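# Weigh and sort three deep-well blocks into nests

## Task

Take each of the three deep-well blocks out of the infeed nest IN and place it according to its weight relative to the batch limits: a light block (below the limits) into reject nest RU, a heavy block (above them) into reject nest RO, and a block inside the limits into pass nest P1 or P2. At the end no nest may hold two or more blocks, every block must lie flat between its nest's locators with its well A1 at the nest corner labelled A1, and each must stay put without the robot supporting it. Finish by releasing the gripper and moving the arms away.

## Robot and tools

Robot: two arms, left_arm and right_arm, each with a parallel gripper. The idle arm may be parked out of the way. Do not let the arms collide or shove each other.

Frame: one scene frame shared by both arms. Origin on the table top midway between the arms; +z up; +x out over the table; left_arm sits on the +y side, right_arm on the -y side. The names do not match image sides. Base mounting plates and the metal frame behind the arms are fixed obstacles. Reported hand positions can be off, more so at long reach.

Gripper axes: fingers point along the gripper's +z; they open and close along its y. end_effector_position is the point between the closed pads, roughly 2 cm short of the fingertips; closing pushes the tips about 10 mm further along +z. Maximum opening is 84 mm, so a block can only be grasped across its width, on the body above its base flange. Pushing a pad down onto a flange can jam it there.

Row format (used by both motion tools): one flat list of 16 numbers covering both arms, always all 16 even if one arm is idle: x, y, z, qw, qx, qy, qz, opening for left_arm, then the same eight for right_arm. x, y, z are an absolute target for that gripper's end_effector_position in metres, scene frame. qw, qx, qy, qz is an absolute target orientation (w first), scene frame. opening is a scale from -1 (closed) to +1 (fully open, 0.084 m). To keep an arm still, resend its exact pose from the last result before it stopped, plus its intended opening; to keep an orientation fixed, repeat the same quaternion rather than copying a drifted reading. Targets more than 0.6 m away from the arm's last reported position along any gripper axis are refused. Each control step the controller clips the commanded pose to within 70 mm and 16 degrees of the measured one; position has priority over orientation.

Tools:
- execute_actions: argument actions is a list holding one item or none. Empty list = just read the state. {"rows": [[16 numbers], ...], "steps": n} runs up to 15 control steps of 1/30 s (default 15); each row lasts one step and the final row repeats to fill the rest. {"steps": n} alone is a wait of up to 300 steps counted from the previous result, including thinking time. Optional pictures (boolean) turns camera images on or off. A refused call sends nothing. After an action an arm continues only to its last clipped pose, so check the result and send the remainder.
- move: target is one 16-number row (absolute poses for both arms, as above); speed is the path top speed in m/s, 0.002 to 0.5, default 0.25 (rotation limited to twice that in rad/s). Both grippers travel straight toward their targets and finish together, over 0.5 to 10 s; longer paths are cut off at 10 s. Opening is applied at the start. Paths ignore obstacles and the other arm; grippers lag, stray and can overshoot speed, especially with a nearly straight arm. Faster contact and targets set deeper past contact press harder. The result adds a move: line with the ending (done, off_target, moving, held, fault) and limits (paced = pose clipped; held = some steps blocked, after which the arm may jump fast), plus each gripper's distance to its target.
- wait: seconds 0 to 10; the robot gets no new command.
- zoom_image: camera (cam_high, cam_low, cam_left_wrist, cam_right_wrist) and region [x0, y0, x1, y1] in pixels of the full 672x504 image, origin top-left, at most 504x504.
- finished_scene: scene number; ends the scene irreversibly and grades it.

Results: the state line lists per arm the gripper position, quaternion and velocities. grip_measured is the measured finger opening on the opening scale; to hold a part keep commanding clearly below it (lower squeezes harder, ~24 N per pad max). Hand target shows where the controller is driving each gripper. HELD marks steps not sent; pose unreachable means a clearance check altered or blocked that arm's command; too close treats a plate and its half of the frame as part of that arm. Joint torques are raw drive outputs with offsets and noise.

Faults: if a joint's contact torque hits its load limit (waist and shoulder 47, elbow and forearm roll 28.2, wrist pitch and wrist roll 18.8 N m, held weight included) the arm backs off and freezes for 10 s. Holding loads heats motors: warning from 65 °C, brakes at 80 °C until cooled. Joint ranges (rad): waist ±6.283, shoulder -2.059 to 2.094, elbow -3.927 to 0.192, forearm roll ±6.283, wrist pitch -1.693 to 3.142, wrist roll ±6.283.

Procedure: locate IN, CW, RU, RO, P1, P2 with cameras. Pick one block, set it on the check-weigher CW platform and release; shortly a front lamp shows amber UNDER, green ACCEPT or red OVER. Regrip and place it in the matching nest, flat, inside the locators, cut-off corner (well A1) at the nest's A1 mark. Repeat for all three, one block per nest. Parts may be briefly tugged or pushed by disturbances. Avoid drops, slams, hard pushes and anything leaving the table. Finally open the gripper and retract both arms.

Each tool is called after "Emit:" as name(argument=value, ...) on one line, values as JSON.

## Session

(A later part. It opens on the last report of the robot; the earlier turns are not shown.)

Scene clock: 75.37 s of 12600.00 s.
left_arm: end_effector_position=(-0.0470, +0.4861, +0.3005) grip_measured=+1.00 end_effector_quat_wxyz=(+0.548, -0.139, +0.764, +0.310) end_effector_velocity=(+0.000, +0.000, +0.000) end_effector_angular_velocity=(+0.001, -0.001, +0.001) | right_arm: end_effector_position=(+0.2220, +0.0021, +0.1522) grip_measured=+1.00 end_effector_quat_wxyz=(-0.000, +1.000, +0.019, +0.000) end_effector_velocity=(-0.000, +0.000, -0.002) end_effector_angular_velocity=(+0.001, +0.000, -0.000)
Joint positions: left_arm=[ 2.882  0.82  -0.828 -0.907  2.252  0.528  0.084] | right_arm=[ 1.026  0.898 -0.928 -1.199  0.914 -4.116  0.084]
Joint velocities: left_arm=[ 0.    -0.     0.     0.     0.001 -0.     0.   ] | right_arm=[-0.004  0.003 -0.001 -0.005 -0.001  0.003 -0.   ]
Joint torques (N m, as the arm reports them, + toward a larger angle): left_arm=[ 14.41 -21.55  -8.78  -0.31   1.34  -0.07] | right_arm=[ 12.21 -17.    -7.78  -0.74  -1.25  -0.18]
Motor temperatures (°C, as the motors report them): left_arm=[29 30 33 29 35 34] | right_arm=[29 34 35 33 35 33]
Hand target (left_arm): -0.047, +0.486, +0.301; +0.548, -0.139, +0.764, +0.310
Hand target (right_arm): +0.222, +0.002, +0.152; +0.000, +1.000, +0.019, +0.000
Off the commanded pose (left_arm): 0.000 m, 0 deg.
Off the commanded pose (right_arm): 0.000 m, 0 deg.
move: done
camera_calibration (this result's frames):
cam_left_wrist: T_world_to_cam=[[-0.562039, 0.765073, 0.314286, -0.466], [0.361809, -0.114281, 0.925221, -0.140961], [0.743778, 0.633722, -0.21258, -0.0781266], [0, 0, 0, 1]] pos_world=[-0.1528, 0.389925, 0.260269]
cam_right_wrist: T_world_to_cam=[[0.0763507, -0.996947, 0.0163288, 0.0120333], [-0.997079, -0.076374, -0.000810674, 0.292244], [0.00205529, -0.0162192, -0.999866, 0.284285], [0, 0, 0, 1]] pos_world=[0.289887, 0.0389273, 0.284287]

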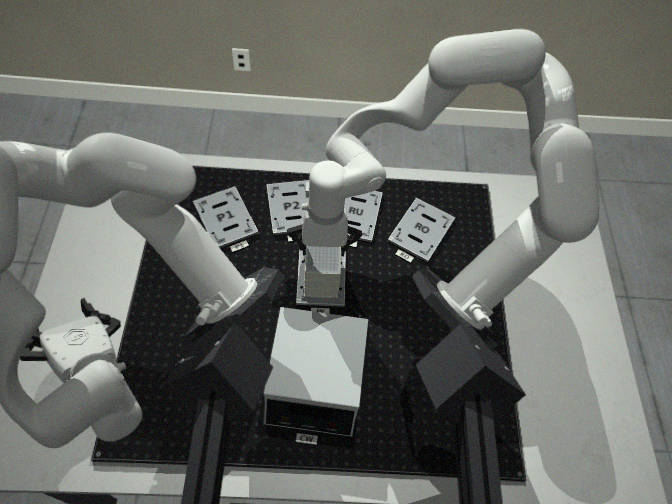

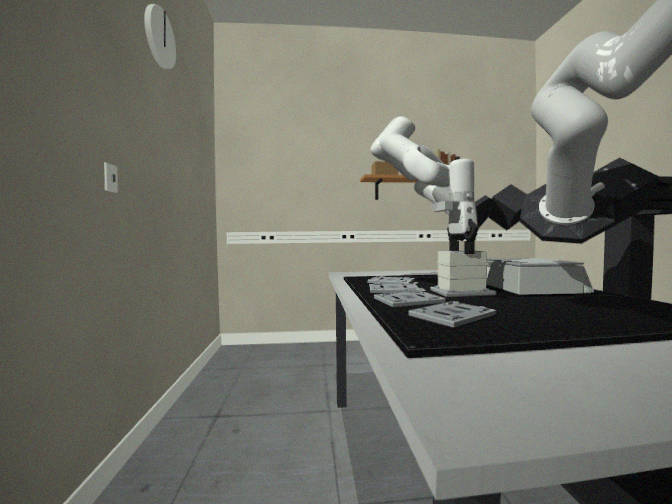

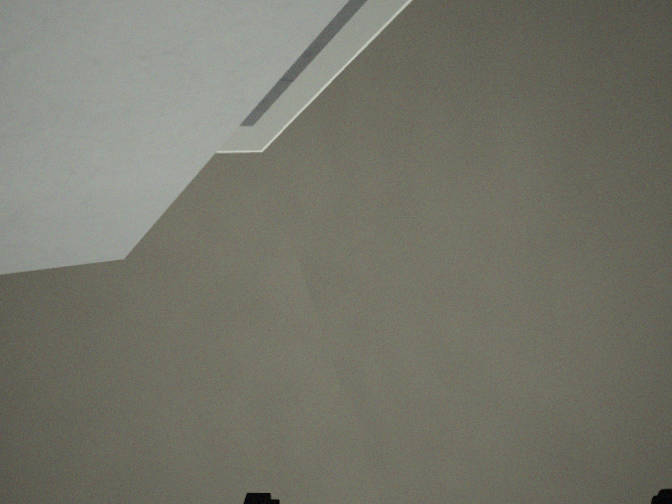

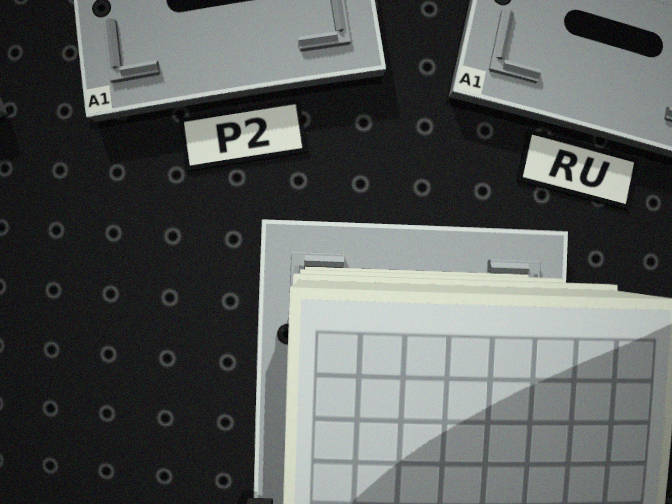

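Emit:
move(target=[-0.047,0.4861,0.3005,0.548,-0.139,0.764,0.310,1,0.222,0.0021,0.136,0,0.9998,0.0192,0,1], speed=0.015)

Emit:
move(target=[-0.047,0.4861,0.3005,0.548,-0.139,0.764,0.310,1,0.222,0.0021,0.136,0,0.9998,0.0192,0,-0.5])

Emit:
move(target=[-0.047,0.4861,0.3005,0.548,-0.139,0.764,0.310,1,0.222,0.0021,0.175,0,0.9998,0.0192,0,-0.5], speed=0.05)

Emit:
move(target=[-0.047,0.4861,0.3005,0.548,-0.139,0.764,0.310,1,-0.02,0.01,0.175,0,0.9998,0.0192,0,-0.5], speed=0.15)

Emit:
move(target=[-0.047,0.4861,0.3005,0.548,-0.139,0.764,0.310,1,-0.02,0.01,0.146,0,0.9998,0.0192,0,-0.5], speed=0.02)

Emit:
move(target=[-0.047,0.4861,0.3005,0.548,-0.139,0.764,0.310,1,-0.02,0.01,0.1435,0,0.9998,0.0192,0,-0.5], speed=0.005)

Scene clock: 101.40 s of 12600.00 s.
left_arm: end_effector_position=(-0.0470, +0.4861, +0.3005) grip_measured=+1.00 end_effector_quat_wxyz=(+0.548, -0.139, +0.764, +0.310) end_effector_velocity=(-0.000, -0.000, +0.000) end_effector_angular_velocity=(-0.000, +0.000, +0.001) | right_arm: end_effector_position=(+0.2220, +0.0020, +0.1360) grip_measured=+1.00 end_effector_quat_wxyz=(+0.000, +1.000, +0.019, +0.000) end_effector_velocity=(+0.000, -0.000, -0.002) end_effector_angular_velocity=(-0.001, -0.001, -0.000)
Joint positions: left_arm=[ 2.882  0.82  -0.828 -0.907  2.252  0.528  0.084] | right_arm=[ 0.989  0.93  -0.941 -1.25   0.907 -4.093  0.084]
Joint velocities: left_arm=[ 0.001  0.    -0.    -0.    -0.    -0.001  0.   ] | right_arm=[-0.003  0.003 -0.001 -0.005  0.     0.003 -0.   ]
Joint torques (N m, as the arm reports them, + toward a larger angle): left_arm=[ 14.36 -21.71  -8.49  -0.1    1.16   0.11] | right_arm=[ 12.33 -16.99  -6.77  -0.65  -1.27  -0.22]
Motor temperatures (°C, as the motors report them): left_arm=[29 30 33 29 35 34] | right_arm=[29 34 35 33 35 33]
Hand target (left_arm): -0.047, +0.486, +0.300; +0.548, -0.139, +0.764, +0.310
Hand target (right_arm): +0.222, +0.002, +0.136; +0.000, +1.000, +0.019, +0.000
Off the commanded pose (left_arm): 0.000 m, 0 deg.
Off the commanded pose (right_arm): 0.000 m, 0 deg.
After step 90, 21.67 s passed at rest.
move: done
camera_calibration (this result's frames):
cam_left_wrist: T_world_to_cam=[[-0.562039, 0.765073, 0.314286, -0.466], [0.361809, -0.114281, 0.925221, -0.140961], [0.743778, 0.633722, -0.21258, -0.0781265], [0, 0, 0, 1]] pos_world=[-0.1528, 0.389925, 0.260269]
cam_right_wrist: T_world_to_cam=[[0.0765369, -0.996926, 0.0167557, 0.0120365], [-0.997065, -0.0765601, -0.000744075, 0.292115], [0.00202461, -0.0166496, -0.999859, 0.268154], [0, 0, 0, 1]] pos_world=[0.289793, 0.0388285, 0.268132]

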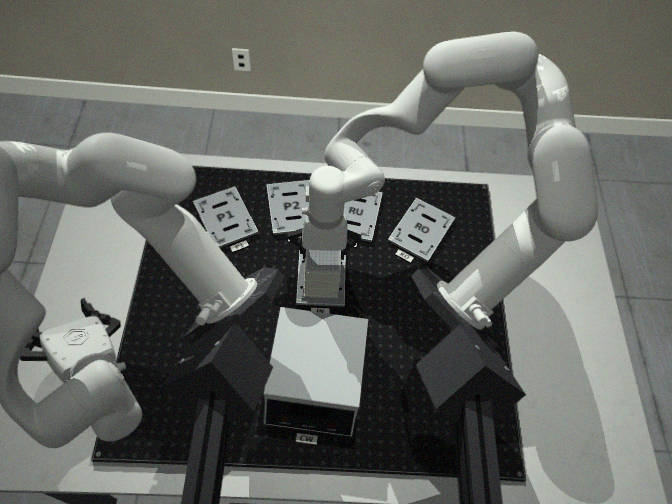

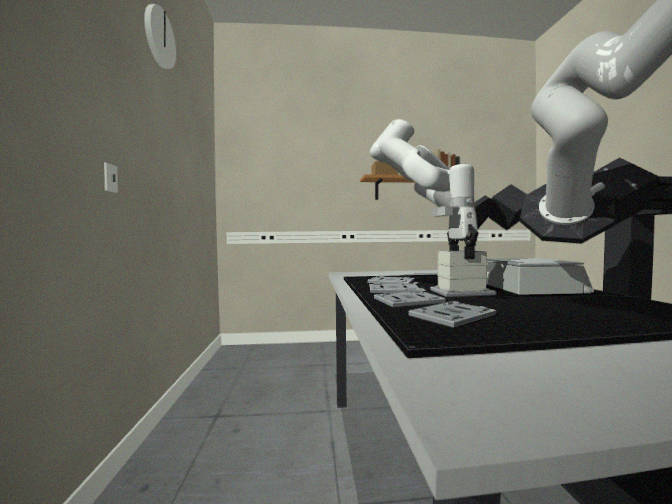

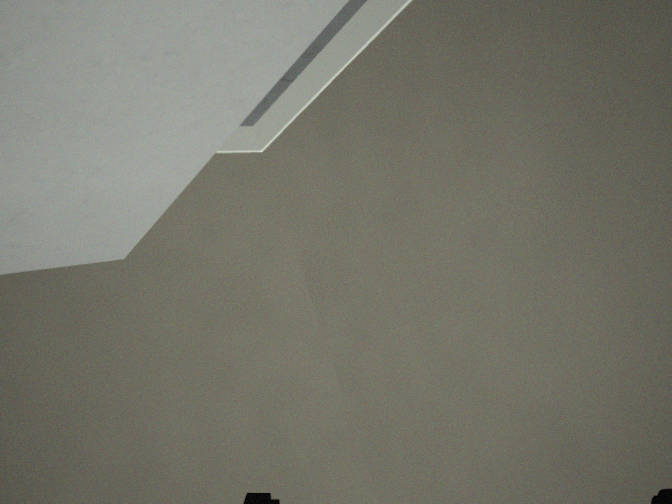

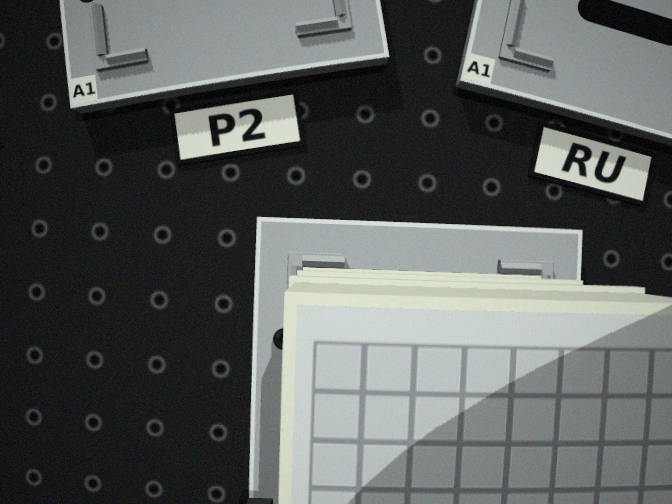

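Scene clock: 102.10 s of 12600.00 s.
left_arm: end_effector_position=(-0.0470, +0.4861, +0.3005) grip_measured=+1.00 end_effector_quat_wxyz=(+0.548, -0.139, +0.764, +0.310) end_effector_velocity=(+0.000, +0.000, +0.000) end_effector_angular_velocity=(+0.001, -0.001, -0.001) | right_arm: end_effector_position=(+0.2221, +0.0022, +0.1361) grip_measured=+0.97 end_effector_quat_wxyz=(-0.000, +1.000, +0.019, +0.000) end_effector_velocity=(-0.000, +0.000, +0.000) end_effector_angular_velocity=(+0.001, -0.001, +0.002)
Joint positions: left_arm=[ 2.882  0.82  -0.828 -0.907  2.252  0.528  0.084] | right_arm=[ 0.989  0.93  -0.941 -1.25   0.907 -4.093  0.083]
Joint velocities: left_arm=[-0.001 -0.    -0.     0.     0.002  0.001 -0.   ] | right_arm=[ 0.001  0.    -0.    -0.001 -0.    -0.001  0.   ]
Joint torques (N m, as the arm reports them, + toward a larger angle): left_arm=[ 14.78 -21.55  -8.59  -0.32   1.22   0.17] | right_arm=[ 11.55 -15.26  -6.88  -1.15  -1.19  -0.37]
Motor temperatures (°C, as the motors report them): left_arm=[29 30 33 29 35 34] | right_arm=[29 34 35 33 35 33]
Hand target (left_arm): -0.047, +0.486, +0.301; +0.548, -0.139, +0.764, +0.310
Hand target (right_arm): +0.222, +0.002, +0.136; +0.000, +1.000, +0.019, +0.000
Off the commanded pose (left_arm): 0.000 m, 0 deg.
Off the commanded pose (right_arm): 0.000 m, 0 deg.
move: done
camera_calibration (this result's frames):
cam_left_wrist: T_world_to_cam=[[-0.562039, 0.765073, 0.314286, -0.466], [0.361809, -0.114281, 0.925221, -0.140961], [0.743779, 0.633722, -0.21258, -0.0781263], [0, 0, 0, 1]] pos_world=[-0.1528, 0.389925, 0.260269]
cam_right_wrist: T_world_to_cam=[[0.0762729, -0.996955, 0.0162246, 0.0123488], [-0.997085, -0.0762983, -0.000950939, 0.292309], [0.00218595, -0.0161048, -0.999868, 0.268222], [0, 0, 0, 1]] pos_world=[0.289928, 0.0389335, 0.268264]

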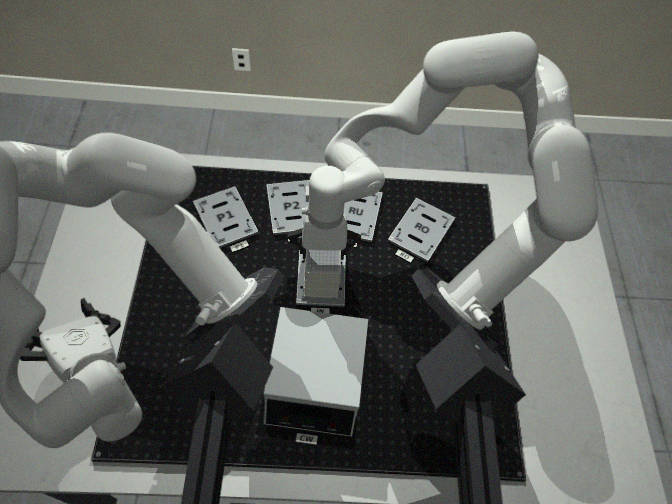

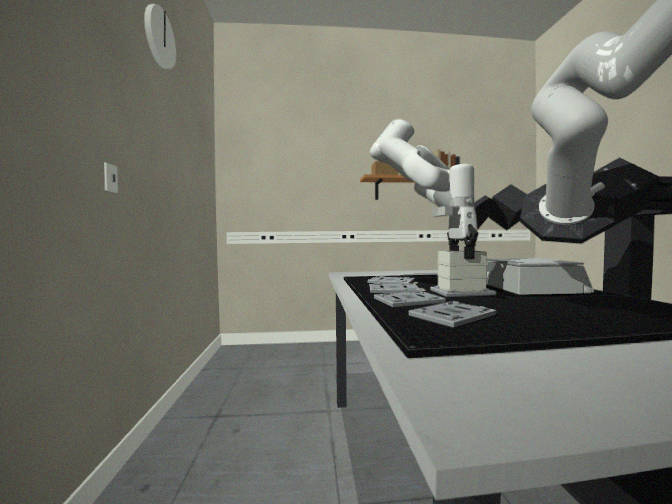

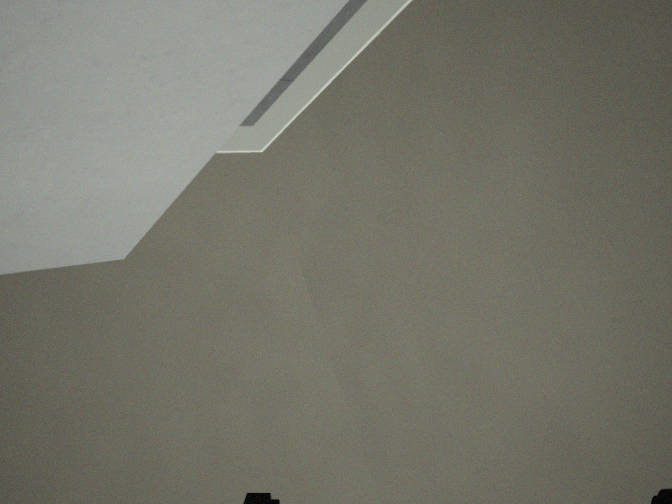

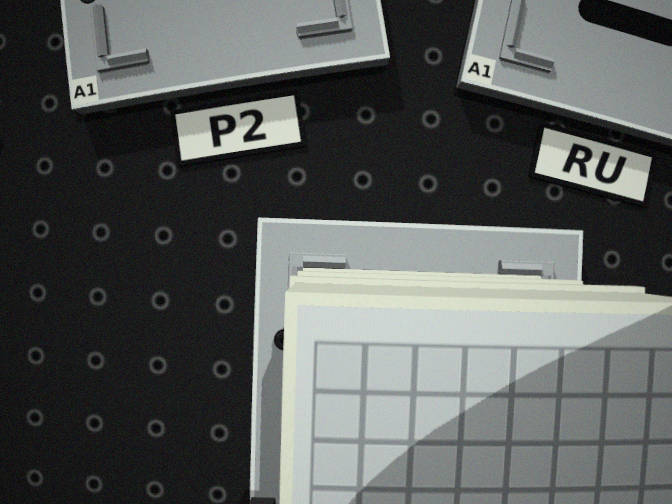

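Scene clock: 103.27 s of 12600.00 s.
left_arm: end_effector_position=(-0.0470, +0.4861, +0.3005) grip_measured=+1.00 end_effector_quat_wxyz=(+0.548, -0.139, +0.764, +0.310) end_effector_velocity=(+0.000, +0.000, -0.000) end_effector_angular_velocity=(-0.001, -0.001, -0.001) | right_arm: end_effector_position=(+0.2218, +0.0020, +0.1748) grip_measured=+0.96 end_effector_quat_wxyz=(+0.000, +1.000, +0.019, -0.000) end_effector_velocity=(-0.001, +0.001, +0.002) end_effector_angular_velocity=(+0.002, +0.001, +0.001)
Joint positions: left_arm=[ 2.882  0.82  -0.828 -0.907  2.252  0.528  0.084] | right_arm=[ 1.077  0.854 -0.915 -1.128  0.928 -4.15   0.083]
Joint velocities: left_arm=[-0.001 -0.    -0.    -0.     0.    -0.    -0.   ] | right_arm=[ 0.005 -0.003  0.     0.007 -0.001 -0.004 -0.   ]
Joint torques (N m, as the arm reports them, + toward a larger angle): left_arm=[ 14.8  -21.44  -8.54  -0.13   1.33   0.01] | right_arm=[ 12.66 -17.21  -9.16  -1.04  -1.47  -0.08]
Motor temperatures (°C, as the motors report them): left_arm=[29 30 33 29 35 34] | right_arm=[29 34 35 33 35 33]
Hand target (left_arm): -0.047, +0.486, +0.301; +0.548, -0.139, +0.764, +0.310
Hand target (right_arm): +0.222, +0.002, +0.175; -0.000, +1.000, +0.019, -0.000
Off the commanded pose (left_arm): 0.000 m, 0 deg.
Off the commanded pose (right_arm): 0.000 m, 0 deg.
move: done
camera_calibration (this result's frames):
cam_left_wrist: T_world_to_cam=[[-0.562039, 0.765073, 0.314286, -0.466], [0.361809, -0.114281, 0.925221, -0.140961], [0.743778, 0.633722, -0.21258, -0.0781265], [0, 0, 0, 1]] pos_world=[-0.1528, 0.389925, 0.260269]
cam_right_wrist: T_world_to_cam=[[0.0765623, -0.996927, 0.016561, 0.0114531], [-0.997063, -0.076579, -0.000377249, 0.29196], [0.00164432, -0.0164835, -0.999863, 0.307021], [0, 0, 0, 1]] pos_world=[0.289721, 0.0388368, 0.306899]

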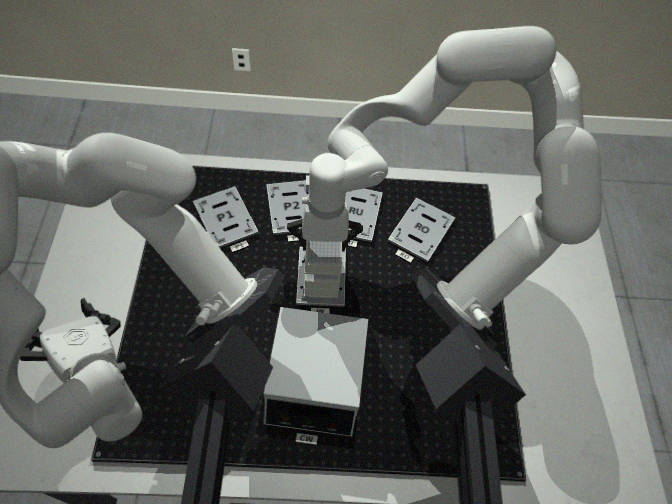

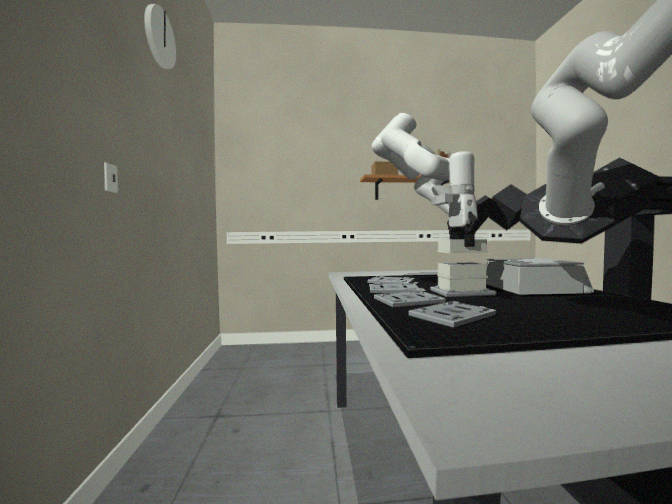

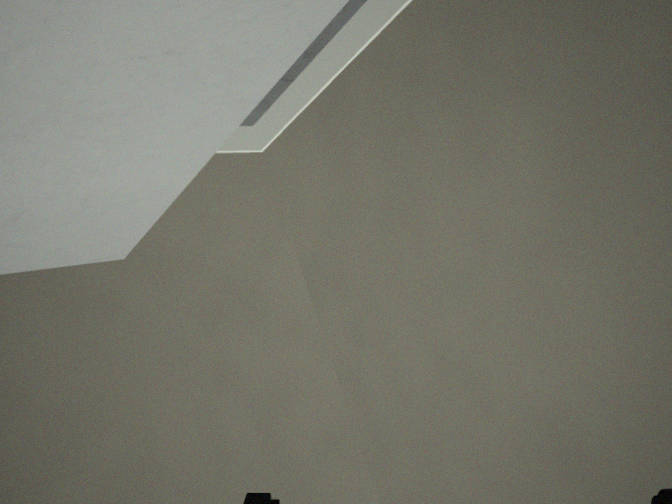

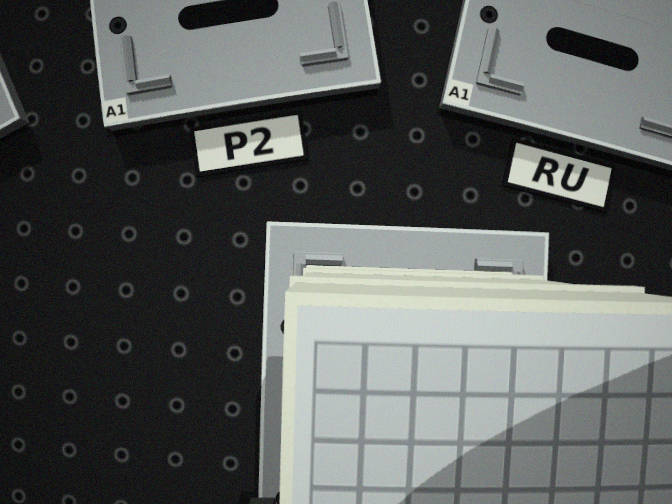

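Scene clock: 105.47 s of 12600.00 s.
left_arm: end_effector_position=(-0.0470, +0.4861, +0.3005) grip_measured=+1.00 end_effector_quat_wxyz=(+0.548, -0.139, +0.764, +0.310) end_effector_velocity=(-0.000, -0.000, +0.000) end_effector_angular_velocity=(+0.001, +0.001, -0.000) | right_arm: end_effector_position=(-0.0206, +0.0107, +0.1755) grip_measured=+0.96 end_effector_quat_wxyz=(-0.001, +1.000, +0.020, -0.001) end_effector_velocity=(-0.002, -0.000, -0.000) end_effector_angular_velocity=(-0.002, +0.000, +0.002)
Joint positions: left_arm=[ 2.882  0.82  -0.828 -0.907  2.252  0.528  0.084] | right_arm=[ 1.658  1.259 -1.02  -0.73   0.712 -3.878  0.083]
Joint velocities: left_arm=[ 0.    -0.    -0.     0.    -0.     0.001 -0.   ] | right_arm=[ 0.006  0.004 -0.003  0.01  -0.001 -0.005 -0.   ]
Joint torques (N m, as the arm reports them, + toward a larger angle): left_arm=[ 14.69 -21.61  -8.58  -0.16   1.13   0.  ] | right_arm=[  6.12 -25.64 -12.35  -0.87  -1.39  -0.29]
Motor temperatures (°C, as the motors report them): left_arm=[29 30 33 29 35 34] | right_arm=[29 35 35 33 35 33]
Hand target (left_arm): -0.047, +0.486, +0.301; +0.548, -0.139, +0.764, +0.310
Hand target (right_arm): -0.021, +0.011, +0.175; -0.001, +1.000, +0.020, -0.001
Off the commanded pose (left_arm): 0.000 m, 0 deg.
Off the commanded pose (right_arm): 0.001 m, 0 deg.
move: done
camera_calibration (this result's frames):
cam_left_wrist: T_world_to_cam=[[-0.562039, 0.765073, 0.314286, -0.466], [0.361809, -0.114281, 0.925221, -0.140961], [0.743778, 0.633722, -0.21258, -0.0781265], [0, 0, 0, 1]] pos_world=[-0.1528, 0.389925, 0.260269]
cam_right_wrist: T_world_to_cam=[[0.0771645, -0.996907, 0.0148996, 0.0389932], [-0.997018, -0.077165, 0.000540744, 0.0507895], [0.00061066, -0.0148969, -0.999889, 0.308171], [0, 0, 0, 1]] pos_world=[0.047441, 0.0473826, 0.307529]

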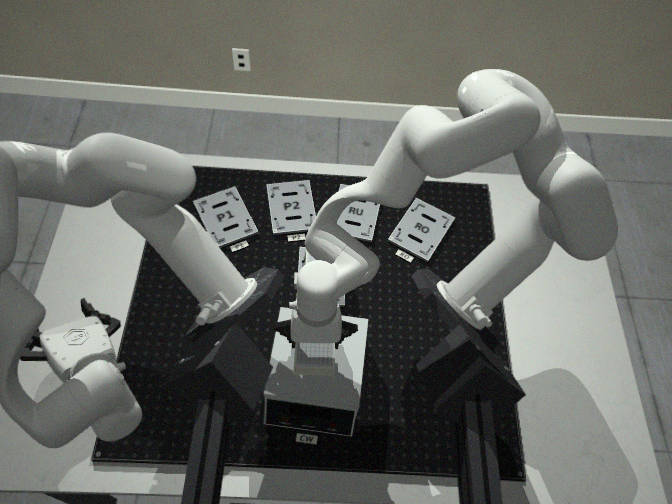

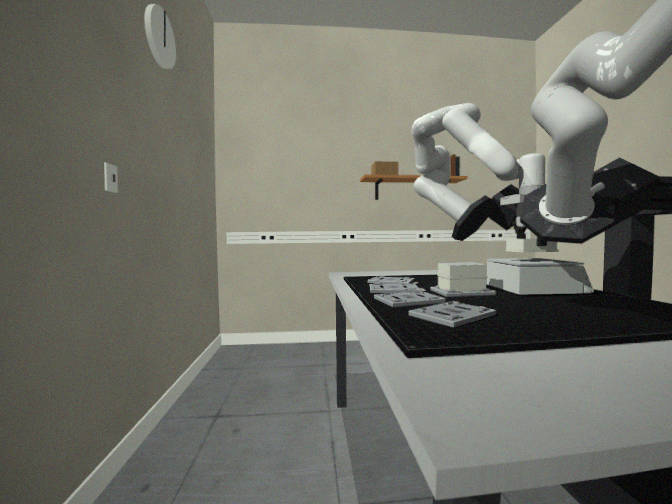

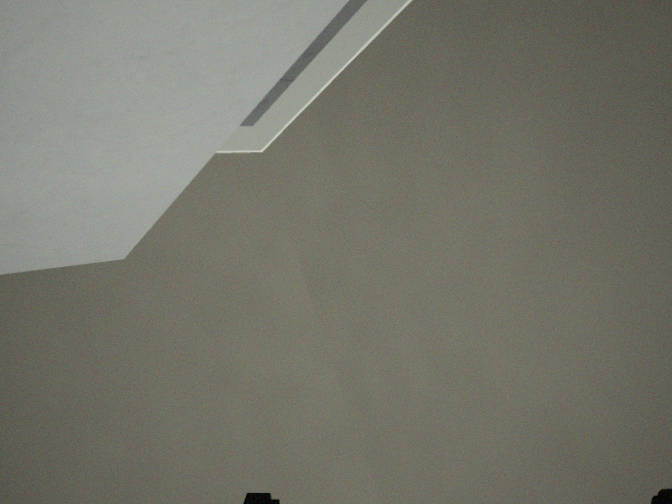

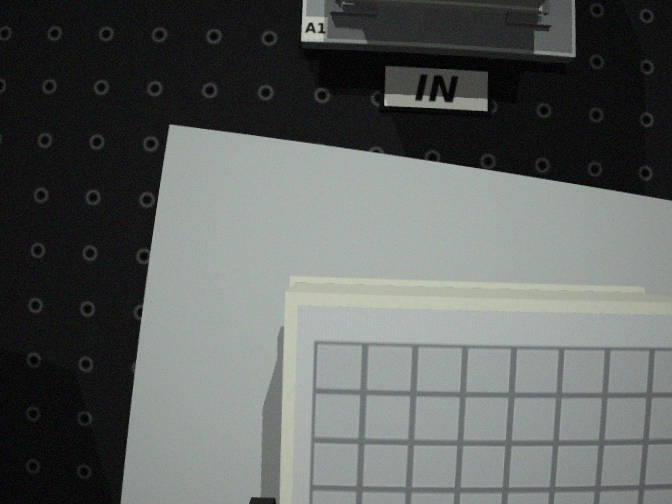

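Scene clock: 107.23 s of 12600.00 s.
left_arm: end_effector_position=(-0.0470, +0.4861, +0.3005) grip_measured=+1.00 end_effector_quat_wxyz=(+0.548, -0.139, +0.764, +0.310) end_effector_velocity=(+0.000, +0.000, +0.001) end_effector_angular_velocity=(+0.001, -0.002, +0.001) | right_arm: end_effector_position=(-0.0200, +0.0101, +0.1461) grip_measured=+0.96 end_effector_quat_wxyz=(-0.000, +1.000, +0.019, +0.000) end_effector_velocity=(+0.000, +0.002, -0.001) end_effector_angular_velocity=(+0.005, -0.001, -0.000)
Joint positions: left_arm=[ 2.882  0.82  -0.828 -0.907  2.252  0.528  0.084] | right_arm=[ 1.595  1.327 -1.039 -0.845  0.691 -3.807  0.083]
Joint velocities: left_arm=[ 0.    -0.     0.    -0.     0.002 -0.001  0.   ] | right_arm=[-0.003  0.004 -0.003 -0.01  -0.001  0.007  0.   ]
Joint torques (N m, as the arm reports them, + toward a larger angle): left_arm=[ 14.64 -21.64  -8.65  -0.08   1.18  -0.01] | right_arm=[  6.93 -26.07 -11.48  -0.49  -1.24   0.07]
Motor temperatures (°C, as the motors report them): left_arm=[29 30 33 29 35 34] | right_arm=[29 35 35 33 35 33]
Hand target (left_arm): -0.047, +0.486, +0.301; +0.548, -0.139, +0.764, +0.310
Hand target (right_arm): -0.020, +0.010, +0.146; -0.000, +1.000, +0.019, +0.000
Off the commanded pose (left_arm): 0.000 m, 0 deg.
Off the commanded pose (right_arm): 0.000 m, 0 deg.
move: done
camera_calibration (this result's frames):
cam_left_wrist: T_world_to_cam=[[-0.562039, 0.765073, 0.314286, -0.466], [0.361809, -0.114281, 0.925221, -0.140961], [0.743779, 0.633722, -0.21258, -0.0781266], [0, 0, 0, 1]] pos_world=[-0.1528, 0.389925, 0.260269]
cam_right_wrist: T_world_to_cam=[[0.076326, -0.996949, 0.01633, 0.0385218], [-0.997081, -0.076351, -0.000910727, 0.0515745], [0.00215476, -0.0162128, -0.999866, 0.278893], [0, 0, 0, 1]] pos_world=[0.0478827, 0.0468636, 0.278274]

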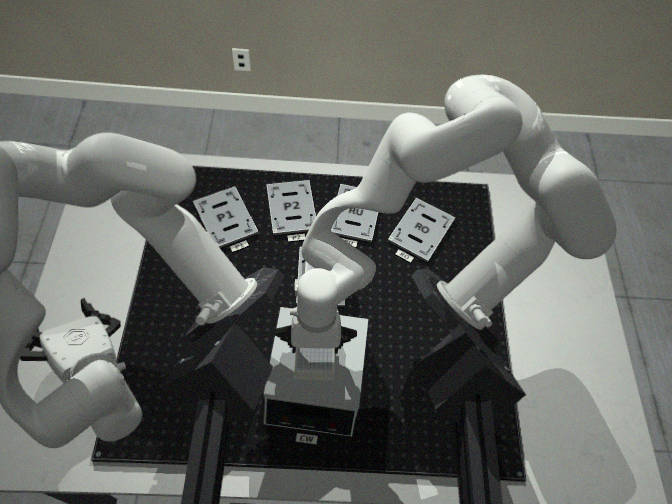

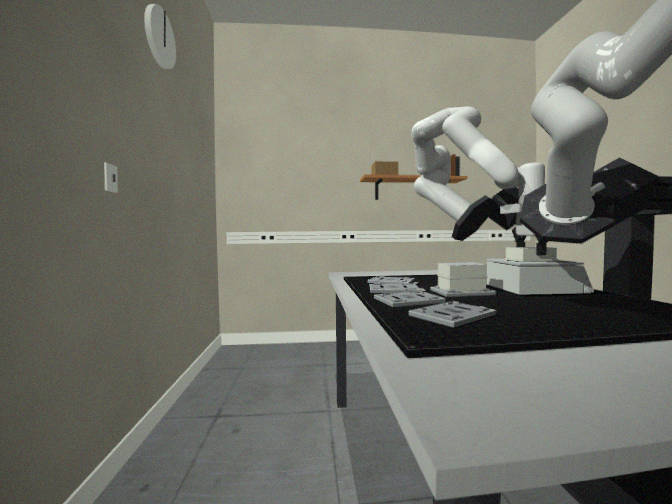

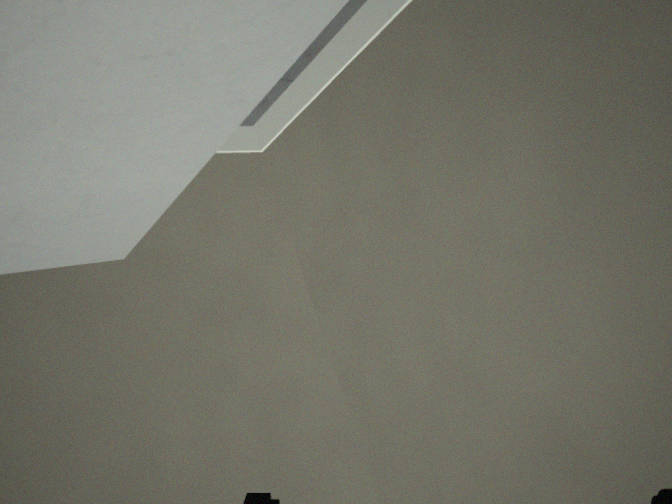

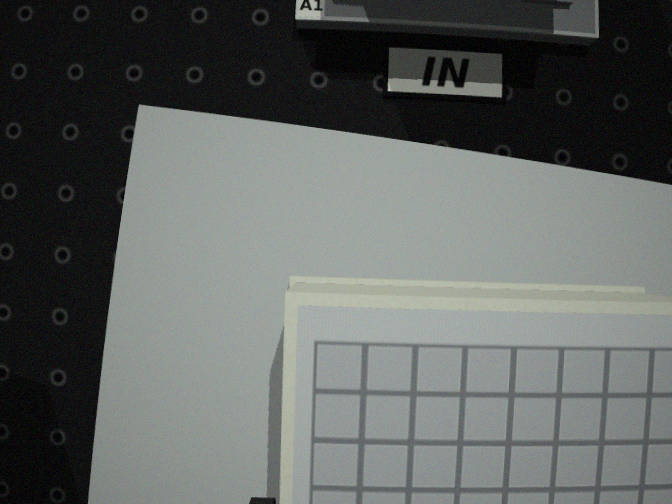

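Scene clock: 107.97 s of 12600.00 s.
left_arm: end_effector_position=(-0.0470, +0.4861, +0.3005) grip_measured=+1.00 end_effector_quat_wxyz=(+0.548, -0.139, +0.764, +0.310) end_effector_velocity=(+0.000, -0.000, -0.000) end_effector_angular_velocity=(-0.001, -0.001, -0.001) | right_arm: end_effector_position=(-0.0200, +0.0105, +0.1440) grip_measured=+0.96 end_effector_quat_wxyz=(-0.001, +1.000, +0.019, -0.000) end_effector_velocity=(-0.000, +0.001, -0.001) end_effector_angular_velocity=(+0.003, +0.000, +0.001)
Joint positions: left_arm=[ 2.882  0.82  -0.828 -0.907  2.252  0.528  0.084] | right_arm=[ 1.589  1.332 -1.041 -0.855  0.689 -3.801  0.083]
Joint velocities: left_arm=[-0.001  0.     0.     0.001 -0.     0.    -0.   ] | right_arm=[-0.001  0.002 -0.001 -0.006 -0.002  0.003  0.   ]
Joint torques (N m, as the arm reports them, + toward a larger angle): left_arm=[ 14.74 -21.49  -8.42  -0.11   1.23   0.08] | right_arm=[  6.17 -23.4  -10.25  -0.42  -1.17  -0.2 ]
Motor temperatures (°C, as the motors report them): left_arm=[29 30 33 29 35 34] | right_arm=[29 35 35 33 35 33]
Hand target (left_arm): -0.047, +0.486, +0.300; +0.548, -0.139, +0.764, +0.310
Hand target (right_arm): -0.020, +0.010, +0.143; -0.000, +1.000, +0.019, +0.000
Off the commanded pose (left_arm): 0.000 m, 0 deg.
Off the commanded pose (right_arm): 0.001 m, 0 deg.
move: done
camera_calibration (this result's frames):
cam_left_wrist: T_world_to_cam=[[-0.562039, 0.765073, 0.314286, -0.466], [0.361809, -0.114281, 0.925221, -0.140961], [0.743779, 0.633722, -0.21258, -0.0781265], [0, 0, 0, 1]] pos_world=[-0.1528, 0.389925, 0.260269]
cam_right_wrist: T_world_to_cam=[[0.0760178, -0.996989, 0.0153224, 0.0390859], [-0.997105, -0.0760345, -0.000510217, 0.0515202], [0.00167371, -0.0152393, -0.999882, 0.276717], [0, 0, 0, 1]] pos_world=[0.0479367, 0.0471024, 0.276112]

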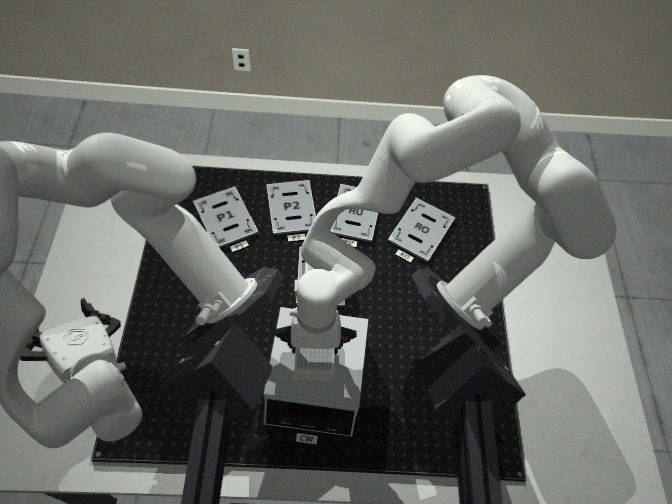

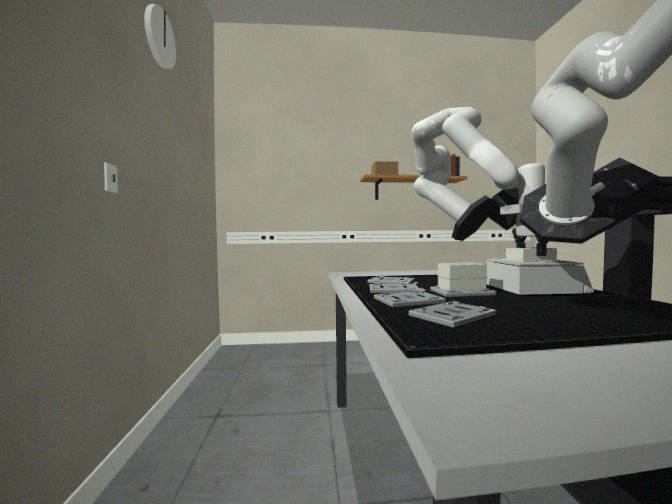

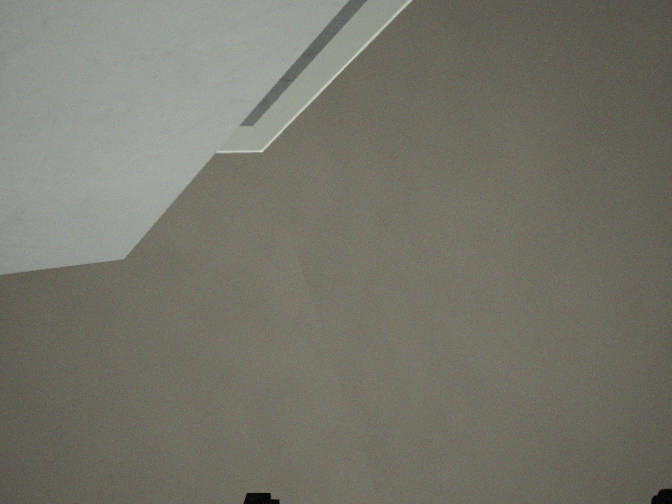

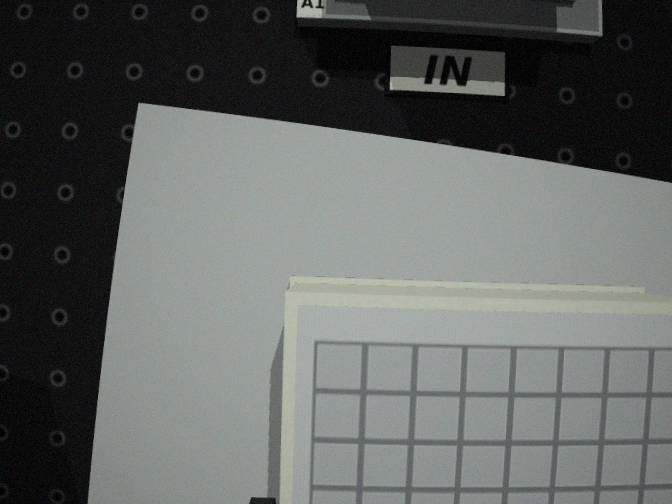

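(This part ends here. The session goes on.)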